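# Shelve the blue desk carton on the wall shelf

## Task

Take the blue carton that sits on the desk and set it on the wall shelf. To free space you may slide other cartons sideways along that shelf or lift them onto the top of the low shelf. It counts as done only if, at the end, every carton rests either on the wall shelf or on the low shelf's top, none is stacked on another, all cartons are motionless, the robot grips and touches nothing movable, and the robot is upright, neither toppled nor leaning.

## Robot and tools

ROBOT. A Hello Robot Stretch 3 with a single arm. The base (0.33 m long, 0.34 m wide) has two drive wheels: it can drive straight or spin in place, never sideways, and it spins about a point midway between the wheels, 0.05 m behind its front edge. A lift on a mast carries a telescoping arm that reaches out to the robot's right; to shift the gripper forward or back you drive the base. The arm ends in a wrist (yaw, pitch, roll) and a two-finger gripper with round 0.04 m pads. Retracted and folded, a spin sweeps a 0.28 m radius; an unfolded, level gripper reaches beyond that. The base is fast (0.30 m/s, 1.9 rad/s) only when stowed: lift_m under 0.30, arm_m under 0.03, wrist_yaw_rad over 2.54; otherwise 0.10 m/s and 0.63 rad/s.

FRAMES. Base frame: origin on the floor between the drive wheels, x forward, y left, z up. hand_pose is in this frame, at the spot where closed fingertips meet; with all wrist joints at zero its x points up, y back toward the mast, z to the rear. The odometry frame is the base frame at the scene's start; heading is positive to the left, -3.142 to 3.142.

execute_actions takes "actions", a list run in order (empty list: just report state and images). Each action may have "robot", "steps" (integer 1 to 450, 30 per second, default 1) and "until". {"steps": n} alone waits. "robot" is one command, a list of up to 8 commands run one after another (a queue), or {"stop": true}, which brakes everything and clears the queue. A command may contain:
- "base": exactly one of translate_m (metres, an offset from where the base is when that command begins, forward positive, magnitude at most 1) or rotate_rad (radians, an offset, counter-clockwise/left positive, magnitude at most 3.2).
- "joints": absolute targets by name; unnamed joints keep their goals. lift_m 0 to 1.1 (arm height, m); arm_m 0 to 0.52 (extension, m); wrist_yaw_rad -1.345 to 4.42 (0 along the arm, positive toward the front, 3.0 folded over the base); wrist_pitch_rad -1.57 to 0.451 (0 level, negative tips down); wrist_roll_rad -2.911 to 2.911 (0 fingers side by side); gripper_m -0.089 to 0.179 (bigger is wider; the real gap is about 0.007 less when almost shut, 0.025 less wide open, zero below 0.007); head_pan_rad -3.953 to 1.73 (0 ahead, positive left, -1.57 toward the arm); head_tilt_rad -1.53 to 0.419 (negative down).
- "contact_limits": {"arm_m": e}, effort percent 1 to 100 at which that arm motion halts; lower is gentler, too low halts instantly; it holds until the next arm command.
- In a queue, {"pause_s": s} waits up to 15 s.
Base and joint parts of one command start together. Any new command acts immediately and discards the rest of an older queue. A bad action or out-of-range number rejects the whole call.
"until" ends an action early: {"robot": {"status": "ended"}} once nothing moves and no queue runs; {"any": {"status": "ended"}} when the first motion ends; or fields such as {"robot": {"lift_m": [">", 0.3], "arm_m_status": "done"}}, numbers compared as printed.

zoom_image: "camera" (head_camera 896x504, nav_camera 672x504, wrist_camera 644x364) and "region" [x0, y0, x1, y1] in pixels from the top-left, at most 504x504.

finished_scene: "scene", the current scene number; irreversible. Wait until all motion has ended first, because the closing hold brakes anything still moving.

RESULTS. Each shows one instant plus one image per camera. base_status gives a status and, in brackets, wheel-counted progress out of the goal. joint_goals, joint_status, measured_speeds (units per second), and refusals/queue/queue_left follow. Status words: moving, done, off_target (resting short, may still push), contact_stop (arm or lift hit something and went slack), time_out, stopped, not_commanded, torque_fault (wrist servo off for 10 s). "refused:" and "dropped:" lines name the failed goal, counting from 0; "replaced:" reports how an overridden motion ended. "on_its_own" flags goals the robot changed, slack or unpowered joints, efforts out of rest range, and a tilt of 3 degrees or more. lidar_m: 12 distances, 30-degree sectors starting straight ahead and going counter-clockwise (4th left, 7th behind, 10th right), in a plane 0.17 m up. wrist_depth_mm and head_depth_mm: 7x7 median depths. base_tilt in degrees (forward, right). motor_effort in percent, peak in brackets. base_odometry counts wheel turns, so slip looks like travel.

GRIPPING. Close to a gripper_m below the object's width; open at least 0.02 above where the pads met it. The reading and "done" do not prove a grasp; check the cameras and efforts.

AVOID. Fold or unfold the wrist only with lift_m 0.32 to 0.95, wrist_pitch_rad -0.4 and roll near 0; once folded, the lift may go down to 0.25. With yaw below -0.4 keep pitch at -0.5 or lower. Pushing into something rigid with the gripper higher than about 0.45 m can tip the robot, more so with a raised contact limit or a repeated push after a contact_stop. Don't drive while holding or pressing on something fixed, and beware snagging furniture, especially reversing. If it leans, undo the last move in small steps, pull the gripper free and, if needed, lower lift_m to about 0.2. Avoid dropping, slamming or shoving cartons hard, and long wrist strain. Loose objects may occasionally get nudged.

Each tool is called after "Emit:" as a command line: name --argument value for each argument, lists and objects as JSON in quotes; but a table of rows of numbers goes row by row, as --pt "numbers of a row", without its own name.

## Session

I'll start by looking at the scene.

Emit:
execute_actions --actions '[]'

Scene clock: 0.00 s.
robot.base_odometry: x=+0.000 y=+0.000 heading=+0.000 (m, m, rad; robot's odometry frame)
robot.turned_by_wheels: +0.000 (rad since the last result)
robot.turned_by_imu: +0.000 (rad since the last result)
robot.base_tilt: forward=+0.6 right=+2.3 (deg)
robot.lidar_m: 1.97 1.46 1.41 1.47 1.97 1.73 2.19 2.43 1.96 2.06 2.64 2.55
robot.head_depth_mm: 2017 2493 2489 2500 2487 2480 2396 / 2038 2638 2607 2614 2606 2621 2392 / 2056 2727 2765 2762 2756 2739 2384 / 2077 2762 2859 2856 2865 2909 2338 / 2089 2386 2414 2460 2510 2558 2306 / 1986 2051 2097 2132 2145 2181 2130 / 1803 1815 1833 1835 1858 1912 1940
robot.base_status: not_commanded
robot.joint_positions: lift_m=+0.526 arm_m=-0.003 wrist_yaw_rad=+3.088 wrist_pitch_rad=-0.513 wrist_roll_rad=+0.016 gripper_m=+0.037 head_pan_rad=-0.007 head_tilt_rad=+0.015
robot.joint_goals: lift_m=+0.526 arm_m=-0.003 wrist_yaw_rad=+3.088 wrist_pitch_rad=-0.513 wrist_roll_rad=+0.016 gripper_m=+0.037 head_pan_rad=-0.007 head_tilt_rad=+0.015
robot.joint_status: lift_m=not_commanded arm_m=not_commanded wrist_yaw_rad=not_commanded wrist_pitch_rad=not_commanded wrist_roll_rad=not_commanded gripper_m=not_commanded head_pan_rad=not_commanded head_tilt_rad=not_commanded
robot.measured_speeds: translate_m=+0.000 rotate_rad=+0.000 lift_m=+0.000 arm_m=+0.000 wrist_yaw_rad=+0.000 wrist_pitch_rad=+0.000 wrist_roll_rad=+0.000 head_pan_rad=+0.000 head_tilt_rad=+0.000
robot: refusals=0 queue=idle queue_left=0
robot.motor_effort: left_wheel=+0 right_wheel=-1 lift_m=+24 arm_m=+0 wrist_yaw_rad=+1 wrist_pitch_rad=+7 wrist_roll_rad=+0 gripper_m=+0 head_pan_rad=+0 head_tilt_rad=+2 (%)
robot.hand_pose: x=-0.0098 y=+0.0691 z=+0.5175 quat_wxyz=(+0.199, +0.693, +0.160, +0.674) (m; robot's base frame)
robot.wrist_depth_mm: - - - - - - - / - - - - - - - / - - - - - - - / - - - - - 992 972 / 905 873 867 845 870 838 827 / 753 737 765 749 - 733 721 / 680 675 653 657 644 626 627
pictures: head_camera (sideways: a quarter turn clockwise sets it upright), nav_camera (sideways: a quarter turn counterclockwise sets it upright), wrist_camera
Images, in order (width x height): head_camera 896x504, nav_camera 672x504, wrist_camera 644x364.

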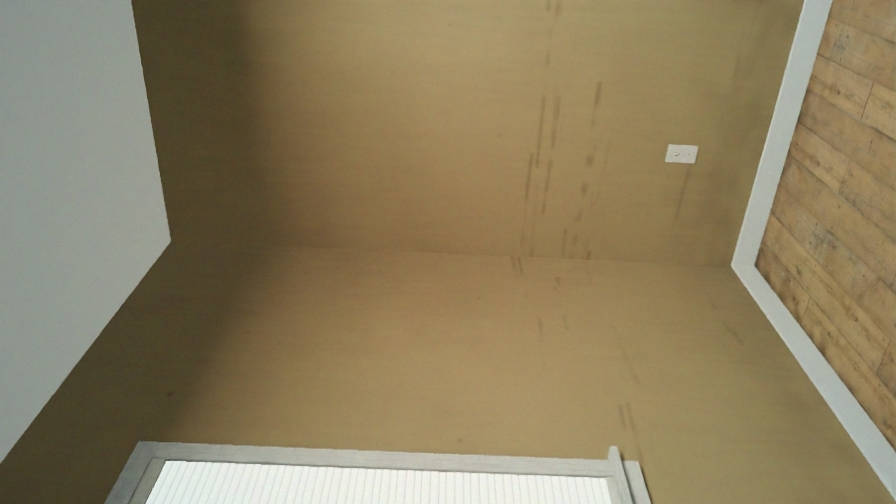

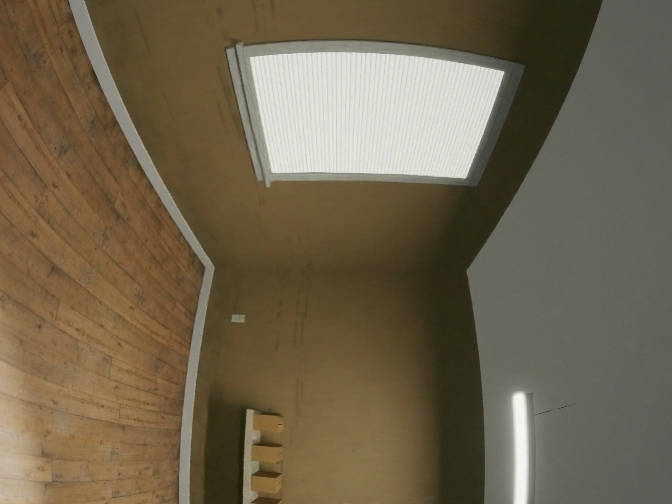

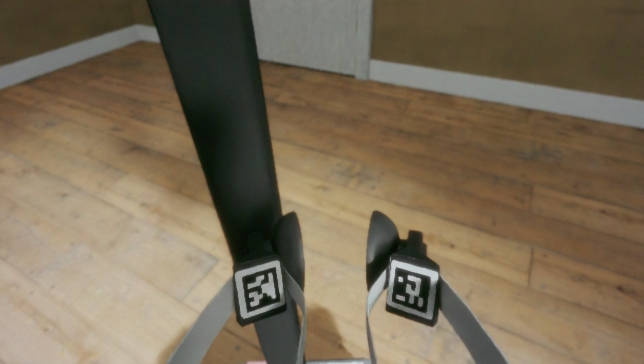

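Emit:
execute_actions --actions '[{"robot": {"joints": {"head_pan_rad": -0.8, "head_tilt_rad": -0.3}}, "steps": 450, "until": {"robot": {"status": "ended"}}}]'

Scene clock: 3.63 s.
robot.base_odometry: x=+0.000 y=+0.000 heading=+0.000 (m, m, rad; robot's odometry frame)
robot.turned_by_wheels: +0.000 (rad since the last result)
robot.turned_by_imu: +0.000 (rad since the last result)
robot.base_tilt: forward=+0.6 right=+2.4 (deg)
robot.lidar_m: 1.97 1.46 1.41 1.46 1.97 1.73 2.18 2.42 1.96 2.06 2.64 2.55
robot.head_depth_mm: 2536 2701 2865 3132 2779 2005 1589 / 2456 2645 2795 3002 2730 2009 1581 / 2414 2540 2691 2889 2699 1996 1567 / 2337 2490 2612 2814 2692 1976 1557 / 2284 2395 2528 2747 2652 1957 1550 / 2239 2338 2481 2659 2631 1939 1535 / 2171 2296 2414 2565 2585 1928 1515
robot.base_status: not_commanded
robot.joint_positions: lift_m=+0.526 arm_m=-0.003 wrist_yaw_rad=+3.088 wrist_pitch_rad=-0.513 wrist_roll_rad=+0.016 gripper_m=+0.037 head_pan_rad=-0.793 head_tilt_rad=-0.296
robot.joint_goals: lift_m=+0.526 arm_m=-0.003 wrist_yaw_rad=+3.088 wrist_pitch_rad=-0.513 wrist_roll_rad=+0.016 gripper_m=+0.037 head_pan_rad=-0.800 head_tilt_rad=-0.300
robot.joint_status: lift_m=not_commanded arm_m=not_commanded wrist_yaw_rad=not_commanded wrist_pitch_rad=not_commanded wrist_roll_rad=not_commanded gripper_m=not_commanded head_pan_rad=done head_tilt_rad=done
robot.measured_speeds: translate_m=+0.000 rotate_rad=+0.000 lift_m=+0.000 arm_m=+0.000 wrist_yaw_rad=+0.000 wrist_pitch_rad=+0.000 wrist_roll_rad=+0.000 head_pan_rad=+0.000 head_tilt_rad=+0.000
robot: refusals=0 queue=done queue_left=0
robot.motor_effort: left_wheel=+0(0) right_wheel=+0(0) lift_m=+25(25) arm_m=+0(0) wrist_yaw_rad=+1(0) wrist_pitch_rad=+7(7) wrist_roll_rad=+0(1) gripper_m=+0(1) head_pan_rad=-3(36) head_tilt_rad=-2(17) (%)
robot.hand_pose: x=-0.0098 y=+0.0691 z=+0.5175 quat_wxyz=(+0.199, +0.693, +0.160, +0.674) (m; robot's base frame)
robot.wrist_depth_mm: - - - - - - - / - - - - - - - / - - - - - - - / - - - - - - 992 / 896 883 888 836 877 844 830 / 746 770 770 751 - 732 716 / 685 677 664 655 653 656 634
pictures: head_camera (sideways: a quarter turn clockwise sets it upright), nav_camera (sideways: a quarter turn counterclockwise sets it upright), wrist_camera
camera_calibration (this result's frames):
head_camera: T_world_to_cam=[[-0.232546, 0.178195, -0.956122, 1.2664], [0.71498, 0.697769, -0.0438512, 0.0557818], [0.659338, -0.693805, -0.289669, 0.323734], [0, 0, 0, 1]] pos_world=[0.0411637, -0.0399803, 1.30706]
nav_camera: T_world_to_cam=[[0.21965, -0.216217, 0.951317, -1.1956], [-0.725114, -0.688542, 0.0109294, 0.0407501], [0.652658, -0.692214, -0.30802, 0.360592], [0, 0, 0, 1]] pos_world=[0.05682, 0.0191553, 1.24802]
wrist_camera: T_world_to_cam=[[0.997782, -0.0272884, -0.0607095, 0.0511714], [-0.0642692, -0.632242, -0.772101, 0.480985], [-0.0173137, 0.77429, -0.632594, 0.441107], [0, 0, 0, 1]] pos_world=[-0.0125082, -0.0360494, 0.653517]
Images, in order (width x height): head_camera 896x504, nav_camera 672x504, wrist_camera 644x364.

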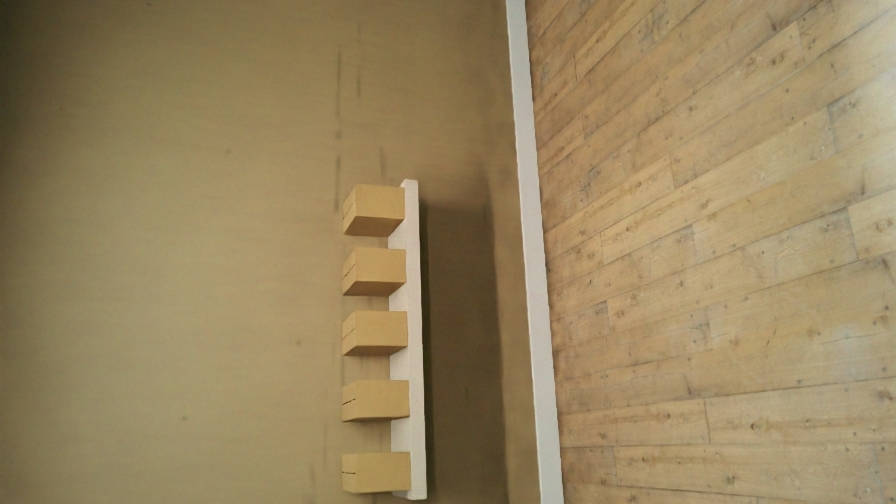

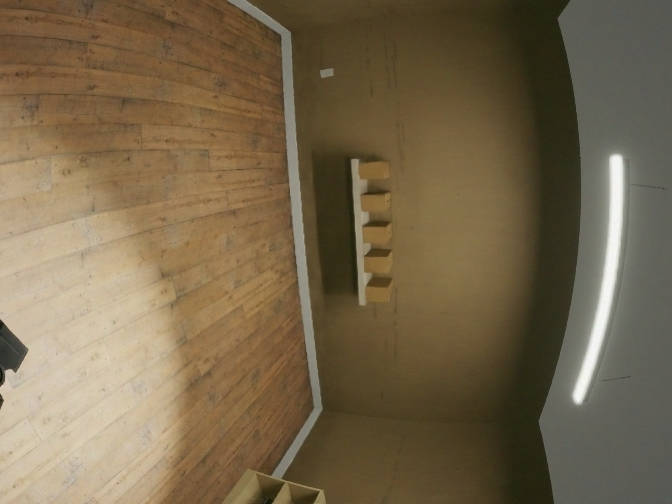

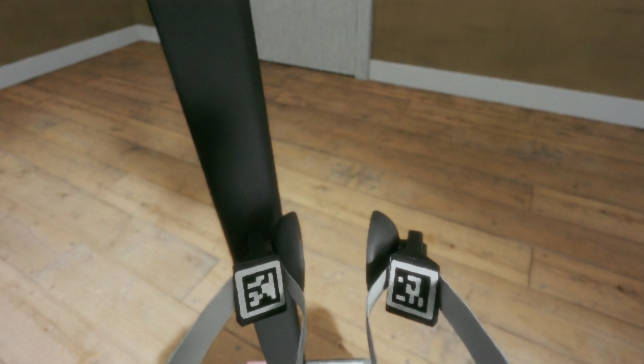

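Emit:
execute_actions --actions '[{"robot": {"joints": {"head_pan_rad": -1.9, "head_tilt_rad": -0.3}}, "steps": 450, "until": {"robot": {"status": "ended"}}}]'

Emit:
execute_actions --actions '[{"robot": {"joints": {"head_pan_rad": -3.0, "head_tilt_rad": -0.3}}, "steps": 450, "until": {"robot": {"status": "ended"}}}]'

Scene clock: 8.10 s.
robot.base_odometry: x=+0.000 y=+0.000 heading=+0.000 (m, m, rad; robot's odometry frame)
robot.turned_by_wheels: +0.000 (rad since the last result)
robot.turned_by_imu: +0.000 (rad since the last result)
robot.base_tilt: forward=+0.5 right=+2.2 (deg)
robot.lidar_m: 1.98 1.46 1.41 1.47 1.97 1.73 2.19 2.42 1.96 2.06 2.64 2.56
robot.head_depth_mm: 2008 2121 2206 2352 2488 2019 1581 / 2041 2158 2270 2422 2514 1999 1573 / 2085 2191 2312 2419 2346 1988 1569 / 2135 2229 2391 2458 2345 1969 1559 / 2152 2289 2409 2438 2341 1956 1552 / 2223 2343 2491 2536 2367 1932 1529 / 2252 2390 2548 2526 2428 1929 1521
robot.base_status: not_commanded
robot.joint_positions: lift_m=+0.526 arm_m=-0.003 wrist_yaw_rad=+3.088 wrist_pitch_rad=-0.513 wrist_roll_rad=+0.016 gripper_m=+0.037 head_pan_rad=-1.893 head_tilt_rad=-0.296
robot.joint_goals: lift_m=+0.526 arm_m=-0.003 wrist_yaw_rad=+3.088 wrist_pitch_rad=-0.513 wrist_roll_rad=+0.016 gripper_m=+0.037 head_pan_rad=-1.900 head_tilt_rad=-0.300
robot.joint_status: lift_m=not_commanded arm_m=not_commanded wrist_yaw_rad=not_commanded wrist_pitch_rad=not_commanded wrist_roll_rad=not_commanded gripper_m=not_commanded head_pan_rad=done head_tilt_rad=done
robot.measured_speeds: translate_m=+0.000 rotate_rad=+0.000 lift_m=+0.000 arm_m=+0.000 wrist_yaw_rad=+0.000 wrist_pitch_rad=+0.000 wrist_roll_rad=+0.000 head_pan_rad=+0.000 head_tilt_rad=+0.000
robot: refusals=0 queue=done queue_left=0
robot.motor_effort: left_wheel=+0(0) right_wheel=+0(0) lift_m=+25(25) arm_m=+0(0) wrist_yaw_rad=+1(1) wrist_pitch_rad=+7(7) wrist_roll_rad=+1(0) gripper_m=+0(0) head_pan_rad=-3(41) head_tilt_rad=-1(2) (%)
robot.hand_pose: x=-0.0098 y=+0.0691 z=+0.5175 quat_wxyz=(+0.199, +0.693, +0.160, +0.674) (m; robot's base frame)
robot.wrist_depth_mm: - - - - - - - / - - - - - - - / - - - - - - - / - - - - - - - / 869 870 861 890 870 832 839 / 767 786 766 740 - 732 713 / 690 665 660 669 647 647 630
pictures: head_camera (sideways: a quarter turn clockwise sets it upright), nav_camera (sideways: a quarter turn counterclockwise sets it upright), wrist_camera
camera_calibration (this result's frames):
head_camera: T_world_to_cam=[[0.0534092, 0.288326, -0.956042, 1.26455], [0.946173, -0.320676, -0.0438526, 0.0543732], [-0.319223, -0.902239, -0.289934, 0.330048], [0, 0, 0, 1]] pos_world=[-0.0136263, -0.0493854, 1.30704]
nav_camera: T_world_to_cam=[[-0.0931439, -0.294079, 0.951232, -1.19359], [-0.942544, 0.333902, 0.0109345, 0.0420697], [-0.320833, -0.89556, -0.308284, 0.366873], [0, 0, 0, 1]] pos_world=[0.0461825, -0.036499, 1.24802]
wrist_camera: T_world_to_cam=[[0.997782, -0.0272884, -0.0607096, 0.0511714], [-0.0642693, -0.632242, -0.772101, 0.480985], [-0.0173137, 0.77429, -0.632594, 0.441107], [0, 0, 0, 1]] pos_world=[-0.0125081, -0.0360494, 0.653517]
Images, in order (width x height): head_camera 896x504, nav_camera 672x504, wrist_camera 644x364.

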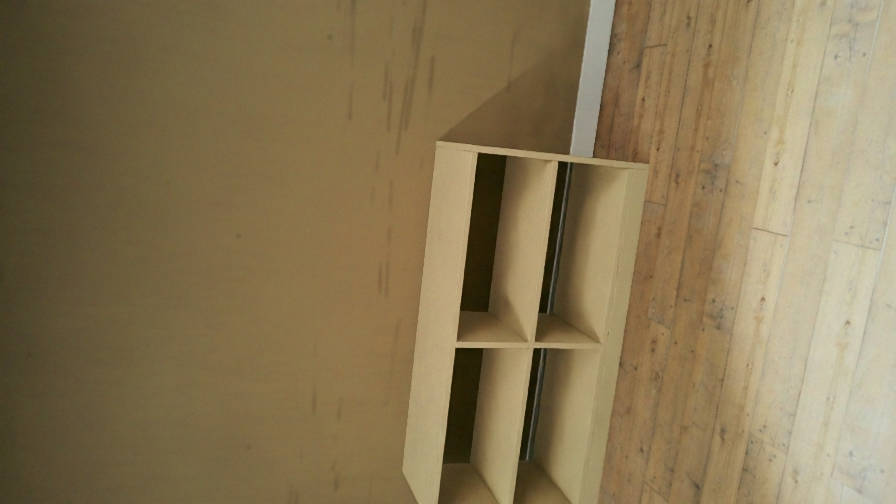

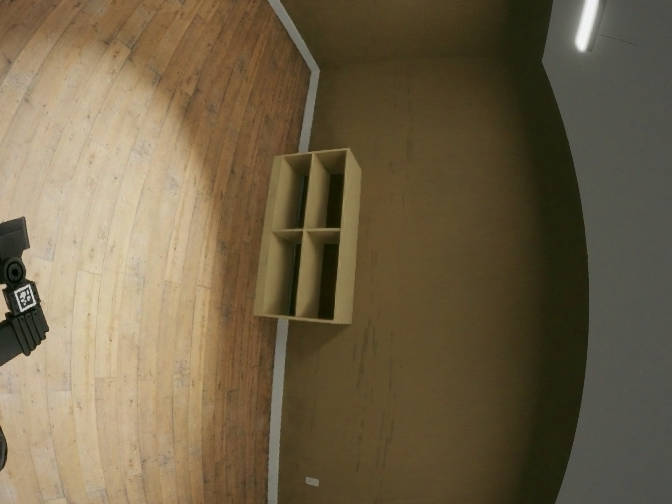

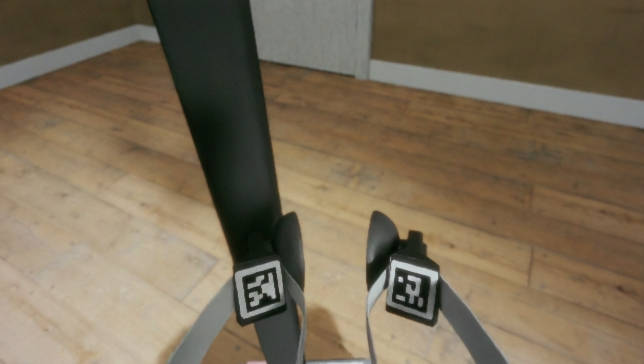

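Scene clock: 9.20 s.
robot.base_odometry: x=+0.000 y=+0.000 heading=+0.000 (m, m, rad; robot's odometry frame)
robot.turned_by_wheels: +0.000 (rad since the last result)
robot.turned_by_imu: +0.000 (rad since the last result)
robot.base_tilt: forward=+0.7 right=+2.2 (deg)
robot.lidar_m: 1.97 1.45 1.40 1.46 1.97 1.73 2.18 2.41 1.96 2.05 2.65 2.56
robot.head_depth_mm: 2047 2128 2232 1641 2381 2030 1596 / 2167 2277 2363 1923 2557 2004 1579 / 2321 2472 2543 2240 2698 1986 1565 / 2518 2652 2786 2365 2484 1964 1557 / 2750 2864 3024 3211 2615 1952 1545 / 2686 2823 3066 3190 2624 1928 1532 / 2489 2584 2741 2869 2589 1921 1525
robot.base_status: not_commanded
robot.joint_positions: lift_m=+0.526 arm_m=-0.003 wrist_yaw_rad=+3.088 wrist_pitch_rad=-0.513 wrist_roll_rad=+0.016 gripper_m=+0.037 head_pan_rad=-2.993 head_tilt_rad=-0.296
robot.joint_goals: lift_m=+0.526 arm_m=-0.003 wrist_yaw_rad=+3.088 wrist_pitch_rad=-0.513 wrist_roll_rad=+0.016 gripper_m=+0.037 head_pan_rad=-3.000 head_tilt_rad=-0.300
robot.joint_status: lift_m=not_commanded arm_m=not_commanded wrist_yaw_rad=not_commanded wrist_pitch_rad=not_commanded wrist_roll_rad=not_commanded gripper_m=not_commanded head_pan_rad=done head_tilt_rad=done
robot.measured_speeds: translate_m=+0.000 rotate_rad=+0.000 lift_m=+0.000 arm_m=+0.000 wrist_yaw_rad=+0.000 wrist_pitch_rad=+0.000 wrist_roll_rad=+0.000 head_pan_rad=+0.000 head_tilt_rad=+0.000
robot: refusals=0 queue=done queue_left=0
robot.motor_effort: left_wheel=+0(0) right_wheel=+0(0) lift_m=+25(24) arm_m=+0(1) wrist_yaw_rad=+1(1) wrist_pitch_rad=+7(7) wrist_roll_rad=+1(1) gripper_m=+0(0) head_pan_rad=-3(41) head_tilt_rad=-2(0) (%)
robot.hand_pose: x=-0.0098 y=+0.0691 z=+0.5175 quat_wxyz=(+0.199, +0.693, +0.160, +0.674) (m; robot's base frame)
robot.wrist_depth_mm: - - - - - - - / - - - - - - - / - - - - - - - / - - - - - - 975 / 915 878 870 866 890 855 827 / 782 762 792 725 - 719 721 / 680 664 651 652 659 655 631
pictures: head_camera (sideways: a quarter turn clockwise sets it upright), nav_camera (sideways: a quarter turn counterclockwise sets it upright), wrist_camera
camera_calibration (this result's frames):
head_camera: T_world_to_cam=[[0.28124, 0.0831933, -0.956025, 1.26314], [0.143395, -0.988694, -0.0438528, 0.0592705], [-0.948864, -0.124756, -0.28999, 0.333962], [0, 0, 0, 1]] pos_world=[-0.0468606, -0.00482085, 1.30704]
nav_camera: T_world_to_cam=[[-0.30439, -0.0503909, 0.951214, -1.19227], [-0.129959, 0.991459, 0.0109356, 0.0371115], [-0.94364, -0.120291, -0.308339, 0.370745], [0, 0, 0, 1]] pos_world=[-0.00824376, -0.0522772, 1.24802]
wrist_camera: T_world_to_cam=[[0.997782, -0.0272886, -0.0607095, 0.0511713], [-0.0642694, -0.632242, -0.772101, 0.480985], [-0.0173135, 0.77429, -0.632594, 0.441107], [0, 0, 0, 1]] pos_world=[-0.0125081, -0.0360494, 0.653517]
Images, in order (width x height): head_camera 896x504, nav_camera 672x504, wrist_camera 644x364.

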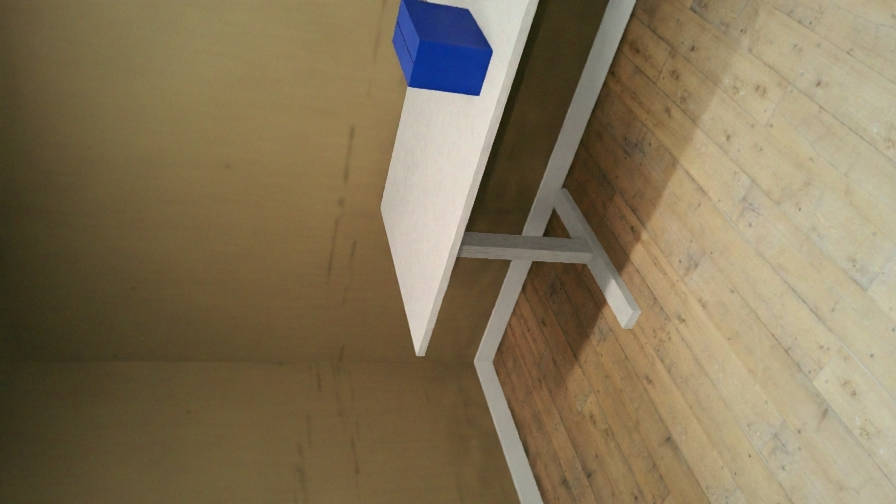

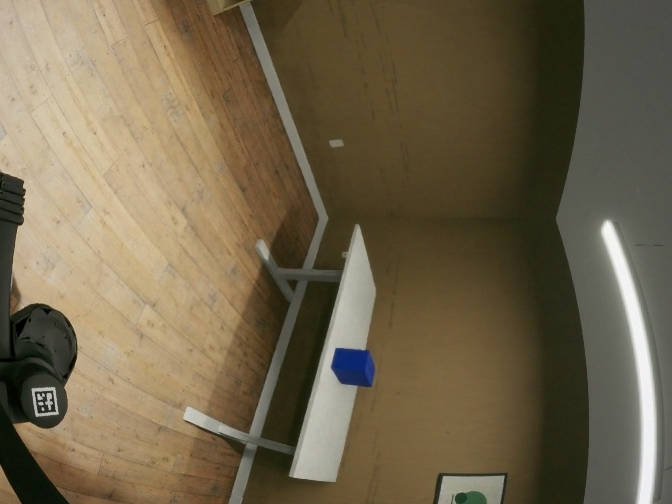

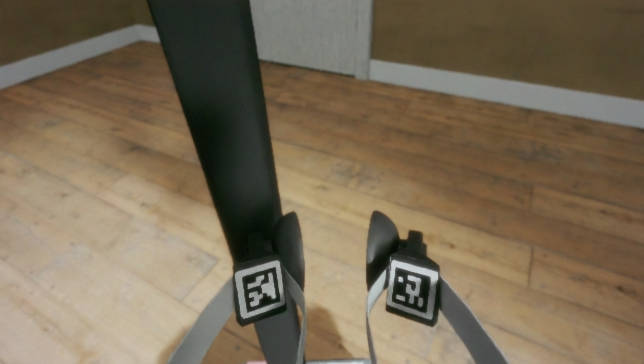

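Emit:
execute_actions --actions '[{"robot": {"joints": {"head_pan_rad": -3.4, "head_tilt_rad": -0.35}}, "steps": 450, "until": {"robot": {"status": "ended"}}}]'

Scene clock: 12.80 s.
robot.base_odometry: x=+0.000 y=+0.000 heading=+0.000 (m, m, rad; robot's odometry frame)
robot.turned_by_wheels: +0.000 (rad since the last result)
robot.turned_by_imu: +0.000 (rad since the last result)
robot.base_tilt: forward=+0.7 right=+2.3 (deg)
robot.lidar_m: 1.97 1.45 1.40 1.46 1.97 1.73 2.19 2.42 1.96 2.06 2.64 2.56
robot.head_depth_mm: 1832 1966 2080 2210 2319 1898 1513 / 1905 2017 2137 1794 2317 1882 1504 / 1947 2052 2206 1771 2432 1863 1495 / 1989 2116 2237 1864 2457 1856 1488 / 2045 2180 2277 1718 2454 1838 1481 / 2105 2242 2373 1970 2416 1821 1476 / 2165 2304 2432 2678 2406 1821 1461
robot.base_status: not_commanded
robot.joint_positions: lift_m=+0.526 arm_m=-0.003 wrist_yaw_rad=+3.088 wrist_pitch_rad=-0.513 wrist_roll_rad=+0.016 gripper_m=+0.037 head_pan_rad=-3.393 head_tilt_rad=-0.345
robot.joint_goals: lift_m=+0.526 arm_m=-0.003 wrist_yaw_rad=+3.088 wrist_pitch_rad=-0.513 wrist_roll_rad=+0.016 gripper_m=+0.037 head_pan_rad=-3.400 head_tilt_rad=-0.350
robot.joint_status: lift_m=not_commanded arm_m=not_commanded wrist_yaw_rad=not_commanded wrist_pitch_rad=not_commanded wrist_roll_rad=not_commanded gripper_m=not_commanded head_pan_rad=done head_tilt_rad=done
robot.measured_speeds: translate_m=+0.000 rotate_rad=+0.000 lift_m=+0.000 arm_m=+0.000 wrist_yaw_rad=+0.000 wrist_pitch_rad=+0.000 wrist_roll_rad=+0.000 head_pan_rad=+0.000 head_tilt_rad=+0.000
robot: refusals=0 queue=done queue_left=0
robot.motor_effort: left_wheel=+0(0) right_wheel=+0(0) lift_m=+25(25) arm_m=+0(0) wrist_yaw_rad=+0(1) wrist_pitch_rad=+7(7) wrist_roll_rad=+1(0) gripper_m=+0(0) head_pan_rad=-2(26) head_tilt_rad=-2(7) (%)
robot.hand_pose: x=-0.0098 y=+0.0691 z=+0.5175 quat_wxyz=(+0.199, +0.693, +0.160, +0.674) (m; robot's base frame)
robot.wrist_depth_mm: - - - - - - - / - - - - - - - / - - - - - - - / - - - - - - - / 898 856 877 869 844 826 830 / 756 741 757 743 - 743 722 / 689 663 653 671 651 628 634
pictures: head_camera (sideways: a quarter turn clockwise sets it upright), nav_camera (sideways: a quarter turn counterclockwise sets it upright), wrist_camera
camera_calibration (this result's frames):
head_camera: T_world_to_cam=[[0.336493, -0.0444551, -0.940636, 1.24271], [-0.250853, -0.967023, -0.0440351, 0.06191], [-0.907659, 0.250779, -0.336548, 0.394304], [0, 0, 0, 1]] pos_world=[-0.0447384, 0.0162301, 1.30437]
nav_camera: T_world_to_cam=[[-0.344792, 0.0836193, 0.934947, -1.17079], [0.265851, 0.963941, 0.0118289, 0.0335348], [-0.900245, 0.252635, -0.35459, 0.430672], [0, 0, 0, 1]] pos_world=[-0.0248841, -0.043228, 1.24694]
wrist_camera: T_world_to_cam=[[0.997782, -0.0272883, -0.0607095, 0.0511713], [-0.0642692, -0.632242, -0.772101, 0.480985], [-0.0173137, 0.77429, -0.632594, 0.441107], [0, 0, 0, 1]] pos_world=[-0.0125082, -0.0360494, 0.653517]
Images, in order (width x height): head_camera 896x504, nav_camera 672x504, wrist_camera 644x364.

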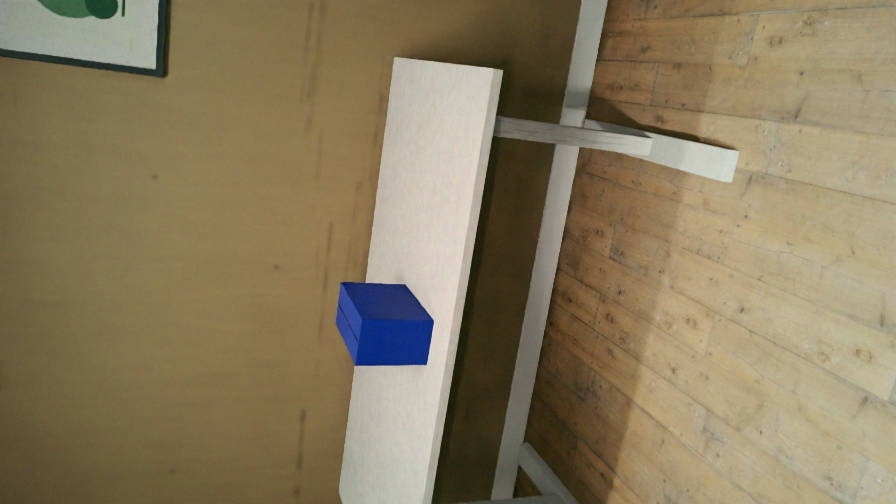

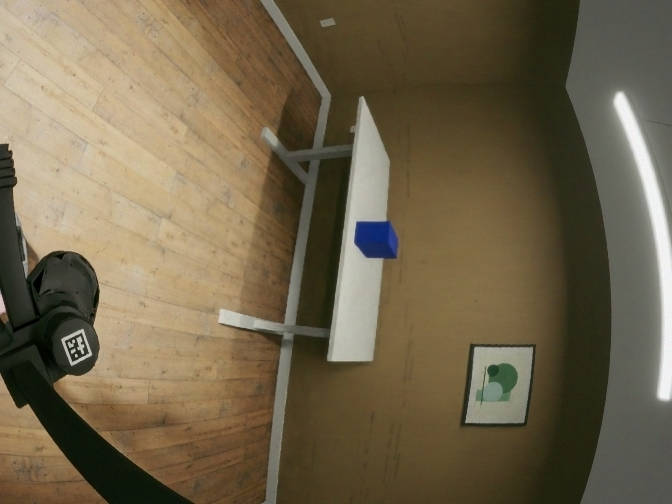

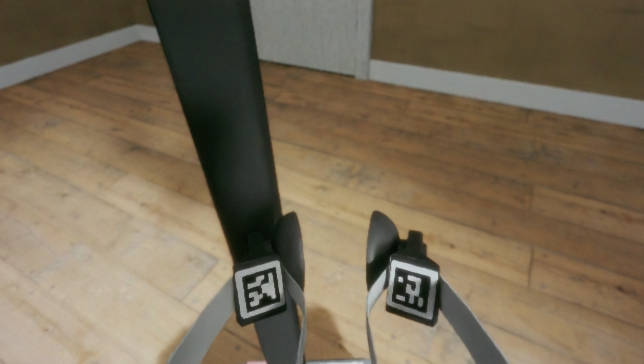

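Emit:
zoom_image --camera "head_camera" --region '[300, 240, 500, 400]'

Region (300, 240, 500, 400) of head_camera's 896x504 image, scaled by 2.520, with more detail than that image has; it fills the top 403 rows of this view, and the rest is white.

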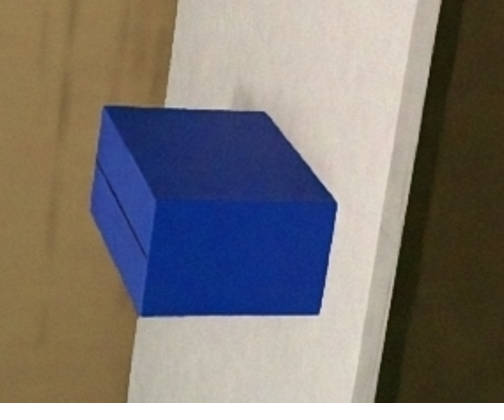

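Emit:
execute_actions --actions '[{"robot": {"base": {"translate_m": -1.0}, "joints": {"wrist_pitch_rad": -0.4, "wrist_roll_rad": 0.0, "lift_m": 0.72, "head_pan_rad": -0.55, "head_tilt_rad": -0.2}}, "steps": 20}, {"robot": {"joints": {"wrist_yaw_rad": 0.0}}, "steps": 200, "until": {"robot": {"head_pan_rad_status": ["!=", "moving"]}}}]'

Emit:
zoom_image --camera "head_camera" --region '[300, 60, 560, 440]'

Scene clock: 134.57 s.
robot.base_odometry: x=-0.145 y=+0.000 heading=+0.000 (m, m, rad; robot's odometry frame)
robot.turned_by_wheels: +0.000 (rad since the last result)
robot.turned_by_imu: +0.000 (rad since the last result)
robot.base_tilt: forward=-0.1 right=+1.9 (deg)
robot.lidar_m: 2.08 1.53 1.48 1.52 2.13 1.60 2.05 2.35 1.89 2.03 2.76 2.68
robot.head_depth_mm: 2471 2564 2675 2789 2911 2280 1740 / 2438 2555 2647 2728 2900 2256 1720 / 2447 2539 2656 2708 2857 2252 1707 / 2430 2497 2630 2729 2865 2217 1700 / 2407 2523 2634 2701 2864 2198 1694 / 2402 2504 2648 2764 2821 2179 1677 / 2412 2461 2590 2752 2816 2165 1669
robot.base_status: moving (translate_m -0.1447 of -1.0000)
robot.joint_positions: lift_m=+0.691 arm_m=-0.003 wrist_yaw_rad=+1.602 wrist_pitch_rad=-0.422 wrist_roll_rad=+0.004 gripper_m=+0.037 head_pan_rad=-0.557 head_tilt_rad=-0.211
robot.joint_goals: lift_m=+0.720 arm_m=-0.003 wrist_yaw_rad=+0.000 wrist_pitch_rad=-0.400 wrist_roll_rad=+0.000 gripper_m=+0.037 head_pan_rad=-0.550 head_tilt_rad=-0.200
robot.joint_status: lift_m=moving arm_m=not_commanded wrist_yaw_rad=moving wrist_pitch_rad=moving wrist_roll_rad=moving gripper_m=not_commanded head_pan_rad=done head_tilt_rad=done
robot.measured_speeds: translate_m=-0.100 rotate_rad=+0.000 lift_m=+0.110 arm_m=+0.000 wrist_yaw_rad=-1.998 wrist_pitch_rad=+0.000 wrist_roll_rad=+0.000 head_pan_rad=+0.000 head_tilt_rad=+0.000
robot: refusals=0 queue=running queue_left=0
robot.motor_effort: left_wheel=+0(5) right_wheel=-2(4) lift_m=+33(34) arm_m=+0(0) wrist_yaw_rad=-1(3) wrist_pitch_rad=+11(11) wrist_roll_rad=+1(2) gripper_m=+0(1) head_pan_rad=+3(40) head_tilt_rad=+4(15) (%)
robot.hand_pose: x=+0.2025 y=-0.1353 z=+0.7027 quat_wxyz=(+0.587, +0.600, -0.376, +0.392) (m; robot's base frame)
robot.wrist_depth_mm: - - - - - - - / - - - - - - - / - - - - - - - / - - - - - - - / - - - - - - - / - - - - - 988 967 / 906 869 859 857 858 850 860
pictures: head_camera (sideways: a quarter turn clockwise sets it upright), nav_camera (sideways: a quarter turn counterclockwise sets it upright), wrist_camera
camera_calibration (this result's frames):
head_camera: T_world_to_cam=[[-0.198063, 0.0756055, -0.977269, 1.29383], [0.535528, 0.843407, -0.043286, 0.0561454], [0.820963, -0.531928, -0.207537, 0.215849], [0, 0, 0, 1]] pos_world=[0.0489885, -0.030358, 1.31165]
nav_camera: T_world_to_cam=[[0.194688, -0.115768, 0.974009, -1.2251], [-0.545127, -0.838302, 0.00932289, 0.0417425], [0.815435, -0.532774, -0.226316, 0.253258], [0, 0, 0, 1]] pos_world=[0.0547518, 0.0280939, 1.25019]
wrist_camera: T_world_to_cam=[[0.0675313, -0.996595, -0.0473033, -0.107194], [-0.56191, 0.00118674, -0.827198, 0.733579], [0.824437, 0.082442, -0.559916, 0.405065], [0, 0, 0, 1]] pos_world=[0.0854936, -0.141094, 0.828547]
Images, in order (width x height): head_camera 896x504, nav_camera 672x504, wrist_camera 644x364.

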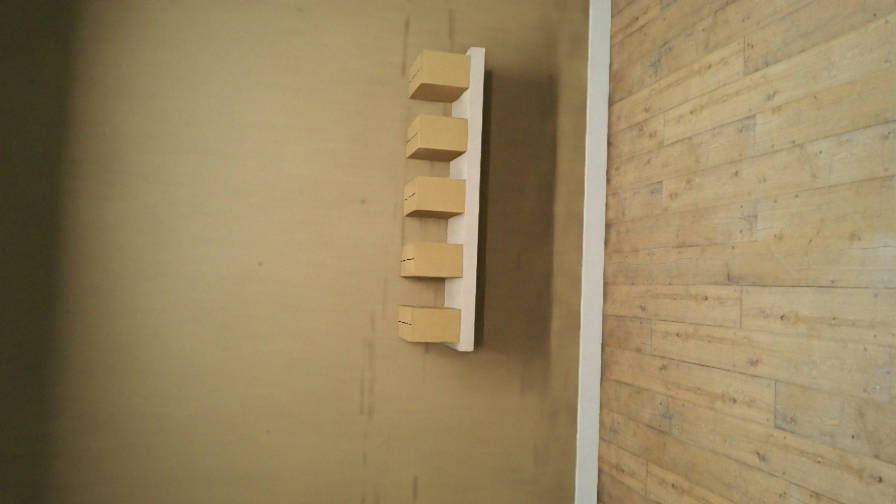

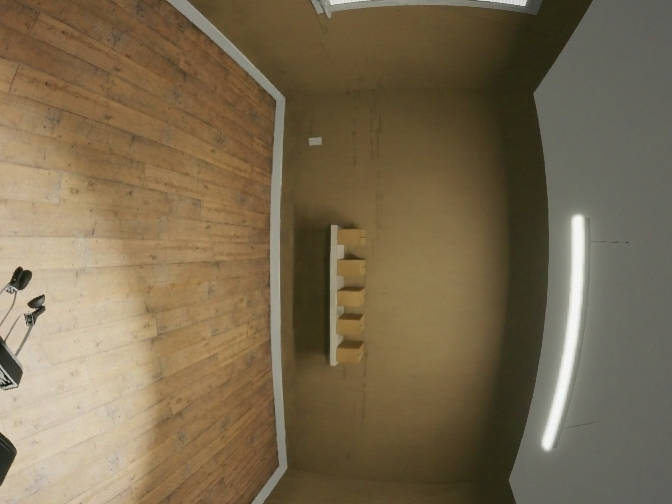

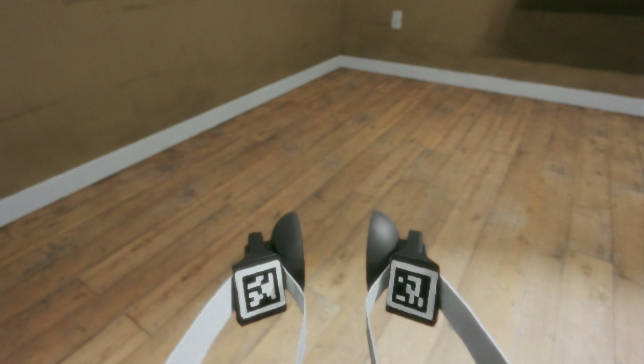

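Region (300, 60, 560, 440) of head_camera's 896x504 image, scaled by 1.326, with more detail than that image has; it fills the left 345 columns of this view, and the rest is white.

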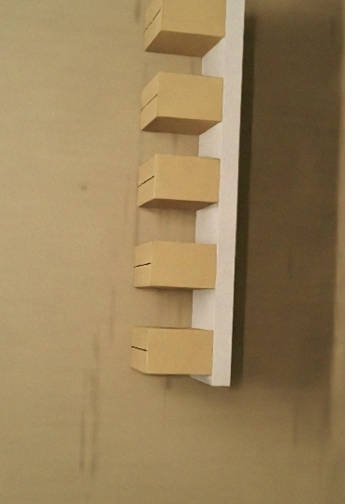

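Emit:
execute_actions --actions '[{"robot": {"joints": {"wrist_pitch_rad": 0.0, "gripper_m": 0.179, "head_pan_rad": -1.57, "head_tilt_rad": -0.55}}, "steps": 450, "until": {"robot": {"base_status": ["!=", "moving"]}}}, {"robot": {"base": {"rotate_rad": -2.103}}, "steps": 450, "until": {"robot": {"status": "ended"}}}]'

Scene clock: 148.53 s.
robot.base_odometry: x=-1.000 y=+0.000 heading=-2.103 (m, m, rad; robot's odometry frame)
robot.turned_by_wheels: -2.103 (rad since the last result)
robot.turned_by_imu: -2.099 (rad since the last result)
robot.base_tilt: forward=+0.6 right=+2.3 (deg)
robot.lidar_m: 1.84 1.71 2.09 3.39 2.67 1.98 1.89 1.87 0.96 1.33 1.21 1.90
robot.head_depth_mm: 1128 1233 1351 1107 850 1323 1285 / 1133 1240 1352 1091 845 1405 1302 / 1126 1245 1350 1079 837 1464 1300 / 1132 1238 1345 1073 830 1452 1336 / 1132 1253 1341 756 785 1485 1285 / 1136 1250 1343 760 793 1478 1269 / 1143 1247 1346 1039 811 1461 1273
robot.base_status: done (rotate_rad -2.1029 of -2.1030)
robot.joint_positions: lift_m=+0.720 arm_m=-0.003 wrist_yaw_rad=+0.001 wrist_pitch_rad=-0.024 wrist_roll_rad=+0.004 gripper_m=+0.179 head_pan_rad=-1.563 head_tilt_rad=-0.543
robot.joint_goals: lift_m=+0.720 arm_m=-0.003 wrist_yaw_rad=+0.000 wrist_pitch_rad=+0.000 wrist_roll_rad=+0.000 gripper_m=+0.179 head_pan_rad=-1.570 head_tilt_rad=-0.550
robot.joint_status: lift_m=done arm_m=not_commanded wrist_yaw_rad=done wrist_pitch_rad=done wrist_roll_rad=done gripper_m=done head_pan_rad=done head_tilt_rad=done
robot.measured_speeds: translate_m=+0.000 rotate_rad=+0.000 lift_m=+0.000 arm_m=+0.000 wrist_yaw_rad=+0.000 wrist_pitch_rad=+0.000 wrist_roll_rad=+0.000 head_pan_rad=+0.000 head_tilt_rad=+0.000
robot: refusals=0 queue=done queue_left=0
robot.motor_effort: left_wheel=+2(6) right_wheel=-3(6) lift_m=+31(31) arm_m=+0(2) wrist_yaw_rad=+0(3) wrist_pitch_rad=+13(13) wrist_roll_rad=-1(1) gripper_m=+0(84) head_pan_rad=-3(41) head_tilt_rad=-3(19) (%)
robot.hand_pose: x=-0.0212 y=-0.3976 z=+0.8280 quat_wxyz=(+0.706, +0.009, -0.708, -0.008) (m; robot's base frame)
robot.wrist_depth_mm: - - - - - - 963 / - - - - - - - / - - 409 - - - - / 932 934 414 674 872 847 - / 513 562 431 489 492 494 505 / 379 355 354 352 348 347 - / - - - - - 753 -
pictures: head_camera (sideways: a quarter turn clockwise sets it upright), nav_camera (sideways: a quarter turn counterclockwise sets it upright), wrist_camera
camera_calibration (this result's frames):
head_camera: T_world_to_cam=[[-0.0445496, 0.51496, -0.856056, 1.13469], [0.99895, 0.0137828, -0.0436949, 0.0538319], [-0.0107023, -0.857103, -0.515033, 0.621091], [0, 0, 0, 1]] pos_world=[0.00342164, -0.0527214, 1.29359]
nav_camera: T_world_to_cam=[[0.00880413, -0.531545, 0.846984, -1.0582], [-0.999857, 0.00753636, 0.0151228, 0.0369708], [-0.0144216, -0.846997, -0.531403, 0.655345], [0, 0, 0, 1]] pos_world=[0.0557332, -0.00768392, 1.24397]
wrist_camera: T_world_to_cam=[[-0.99813, -0.0537564, -0.0290967, -0.0103408], [0.0179181, 0.197791, -0.98008, 0.928944], [0.0584406, -0.978769, -0.196458, -0.0579025], [0, 0, 0, 1]] pos_world=[-0.0235825, -0.240966, 0.898764]
Images, in order (width x height): head_camera 896x504, nav_camera 672x504, wrist_camera 644x364.

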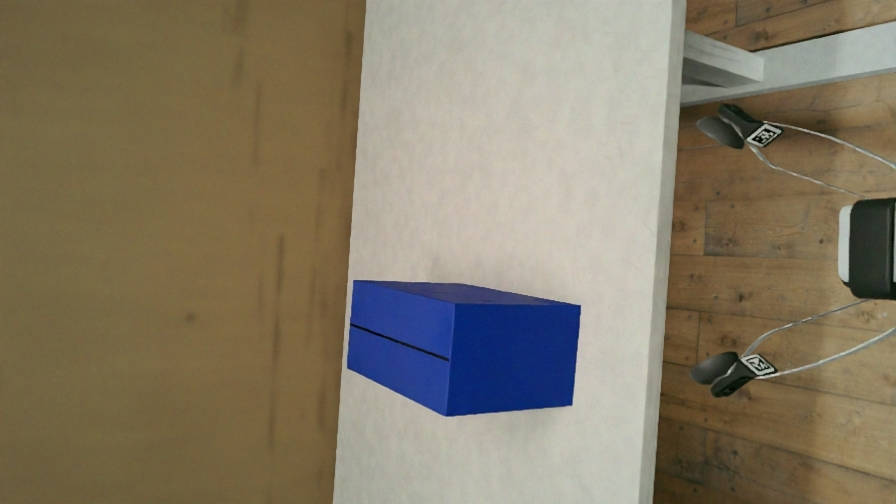

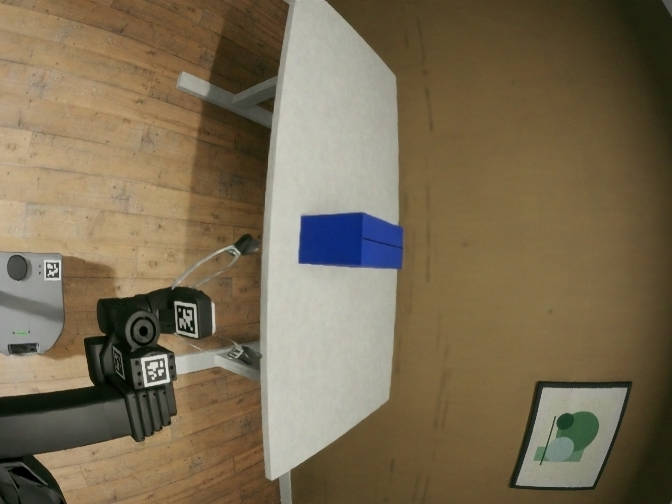

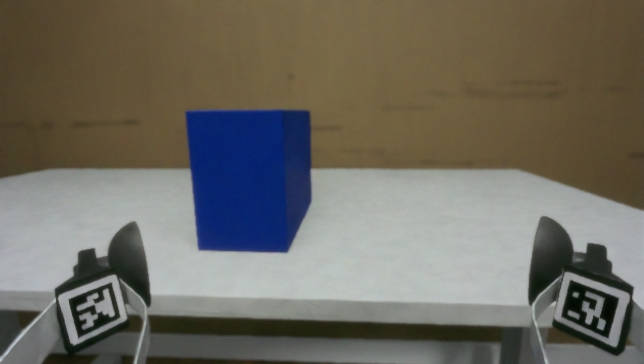

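Emit:
execute_actions --actions '[{"robot": {"base": {"translate_m": 0.122}, "joints": {"arm_m": 0.14}}, "steps": 450, "until": {"robot": {"status": "ended"}}}]'

Scene clock: 198.97 s.
robot.base_odometry: x=-1.062 y=-0.105 heading=-2.103 (m, m, rad; robot's odometry frame)
robot.turned_by_wheels: +0.000 (rad since the last result)
robot.turned_by_imu: +0.000 (rad since the last result)
robot.base_tilt: forward=+0.6 right=+2.2 (deg)
robot.lidar_m: 1.71 1.61 2.00 3.38 2.84 2.09 2.01 1.86 1.01 1.33 1.13 1.77
robot.head_depth_mm: 1128 1234 1350 1102 850 1415 1313 / 1130 1244 1354 1091 846 1146 - / 1131 1245 1363 997 812 742 - / 1131 1248 1345 757 785 - - / 1135 1248 1341 1050 820 1479 1283 / 1145 1265 1346 1046 816 1462 1279 / 1143 1261 1350 1042 811 1465 1265
robot.base_status: done (translate_m +0.1220 of +0.1220)
robot.joint_positions: lift_m=+0.720 arm_m=+0.140 wrist_yaw_rad=+0.001 wrist_pitch_rad=-0.024 wrist_roll_rad=+0.004 gripper_m=+0.179 head_pan_rad=-1.563 head_tilt_rad=-0.543
robot.joint_goals: lift_m=+0.720 arm_m=+0.140 wrist_yaw_rad=+0.000 wrist_pitch_rad=+0.000 wrist_roll_rad=+0.000 gripper_m=+0.179 head_pan_rad=-1.570 head_tilt_rad=-0.550
robot.joint_status: lift_m=done arm_m=done wrist_yaw_rad=done wrist_pitch_rad=done wrist_roll_rad=done gripper_m=done head_pan_rad=done head_tilt_rad=done
robot.measured_speeds: translate_m=+0.000 rotate_rad=+0.000 lift_m=+0.000 arm_m=+0.000 wrist_yaw_rad=+0.000 wrist_pitch_rad=+0.000 wrist_roll_rad=+0.000 head_pan_rad=+0.000 head_tilt_rad=+0.000
robot: refusals=0 queue=done queue_left=0
robot.motor_effort: left_wheel=+2(5) right_wheel=-2(6) lift_m=+32(31) arm_m=+7(7) wrist_yaw_rad=+0(0) wrist_pitch_rad=+12(12) wrist_roll_rad=-1(1) gripper_m=+0(0) head_pan_rad=-3(2) head_tilt_rad=-3(2) (%)
robot.hand_pose: x=-0.0212 y=-0.5401 z=+0.8282 quat_wxyz=(+0.706, +0.009, -0.708, -0.008) (m; robot's base frame)
robot.wrist_depth_mm: 935 928 903 890 879 848 844 / 947 950 938 929 911 900 873 / 996 953 954 261 258 926 903 / 917 928 936 266 664 846 849 / 516 558 504 276 420 491 517 / 377 354 351 288 307 345 - / - 269 268 267 270 266 241
pictures: head_camera (sideways: a quarter turn clockwise sets it upright), nav_camera (sideways: a quarter turn counterclockwise sets it upright), wrist_camera
camera_calibration (this result's frames):
head_camera: T_world_to_cam=[[-0.0445475, 0.515001, -0.856031, 1.13466], [0.99895, 0.0137801, -0.0436946, 0.0538315], [-0.0107066, -0.857079, -0.515074, 0.621143], [0, 0, 0, 1]] pos_world=[0.00342139, -0.052721, 1.29359]
nav_camera: T_world_to_cam=[[0.0088019, -0.531585, 0.846959, -1.05817], [-0.999857, 0.00754042, 0.0151235, 0.0369699], [-0.0144259, -0.846972, -0.531442, 0.655396], [0, 0, 0, 1]] pos_world=[0.0557332, -0.00768144, 1.24397]
wrist_camera: T_world_to_cam=[[-0.998143, -0.053532, -0.0290592, -0.0179686], [0.0179672, 0.19709, -0.980221, 0.957047], [0.0582004, -0.978923, -0.195762, -0.198002], [0, 0, 0, 1]] pos_world=[-0.0236069, -0.383415, 0.898834]
Images, in order (width x height): head_camera 896x504, nav_camera 672x504, wrist_camera 644x364.

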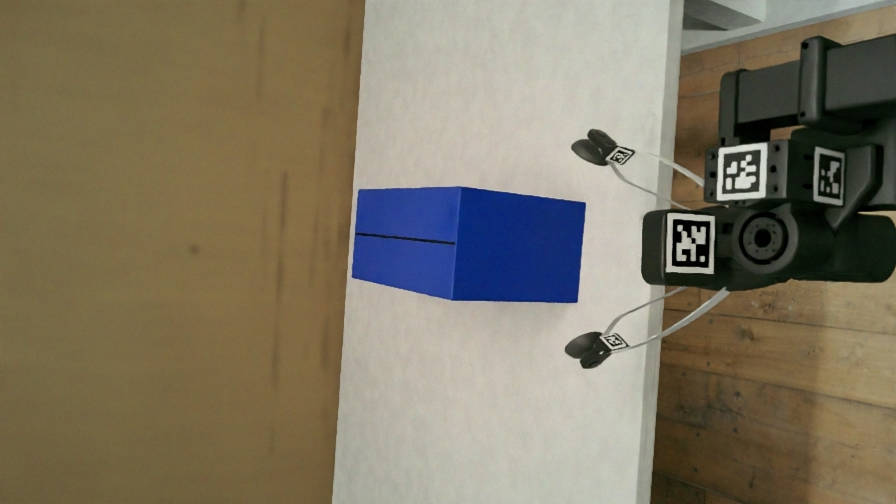

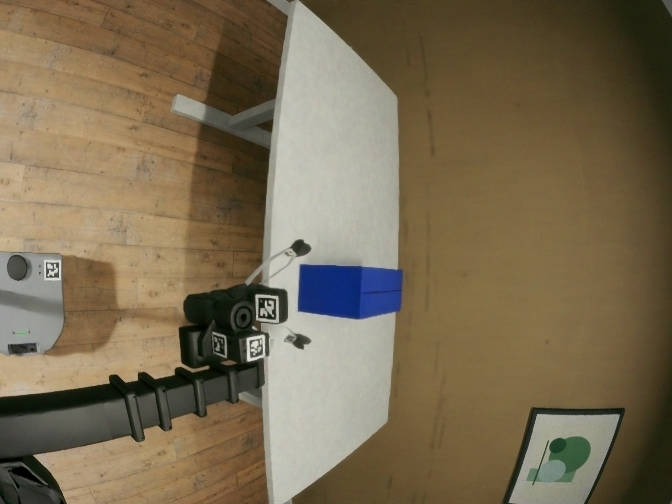

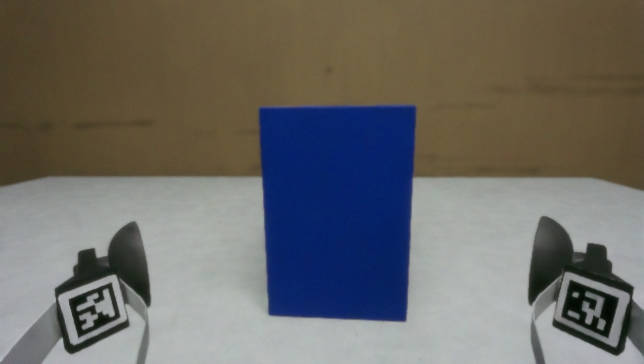

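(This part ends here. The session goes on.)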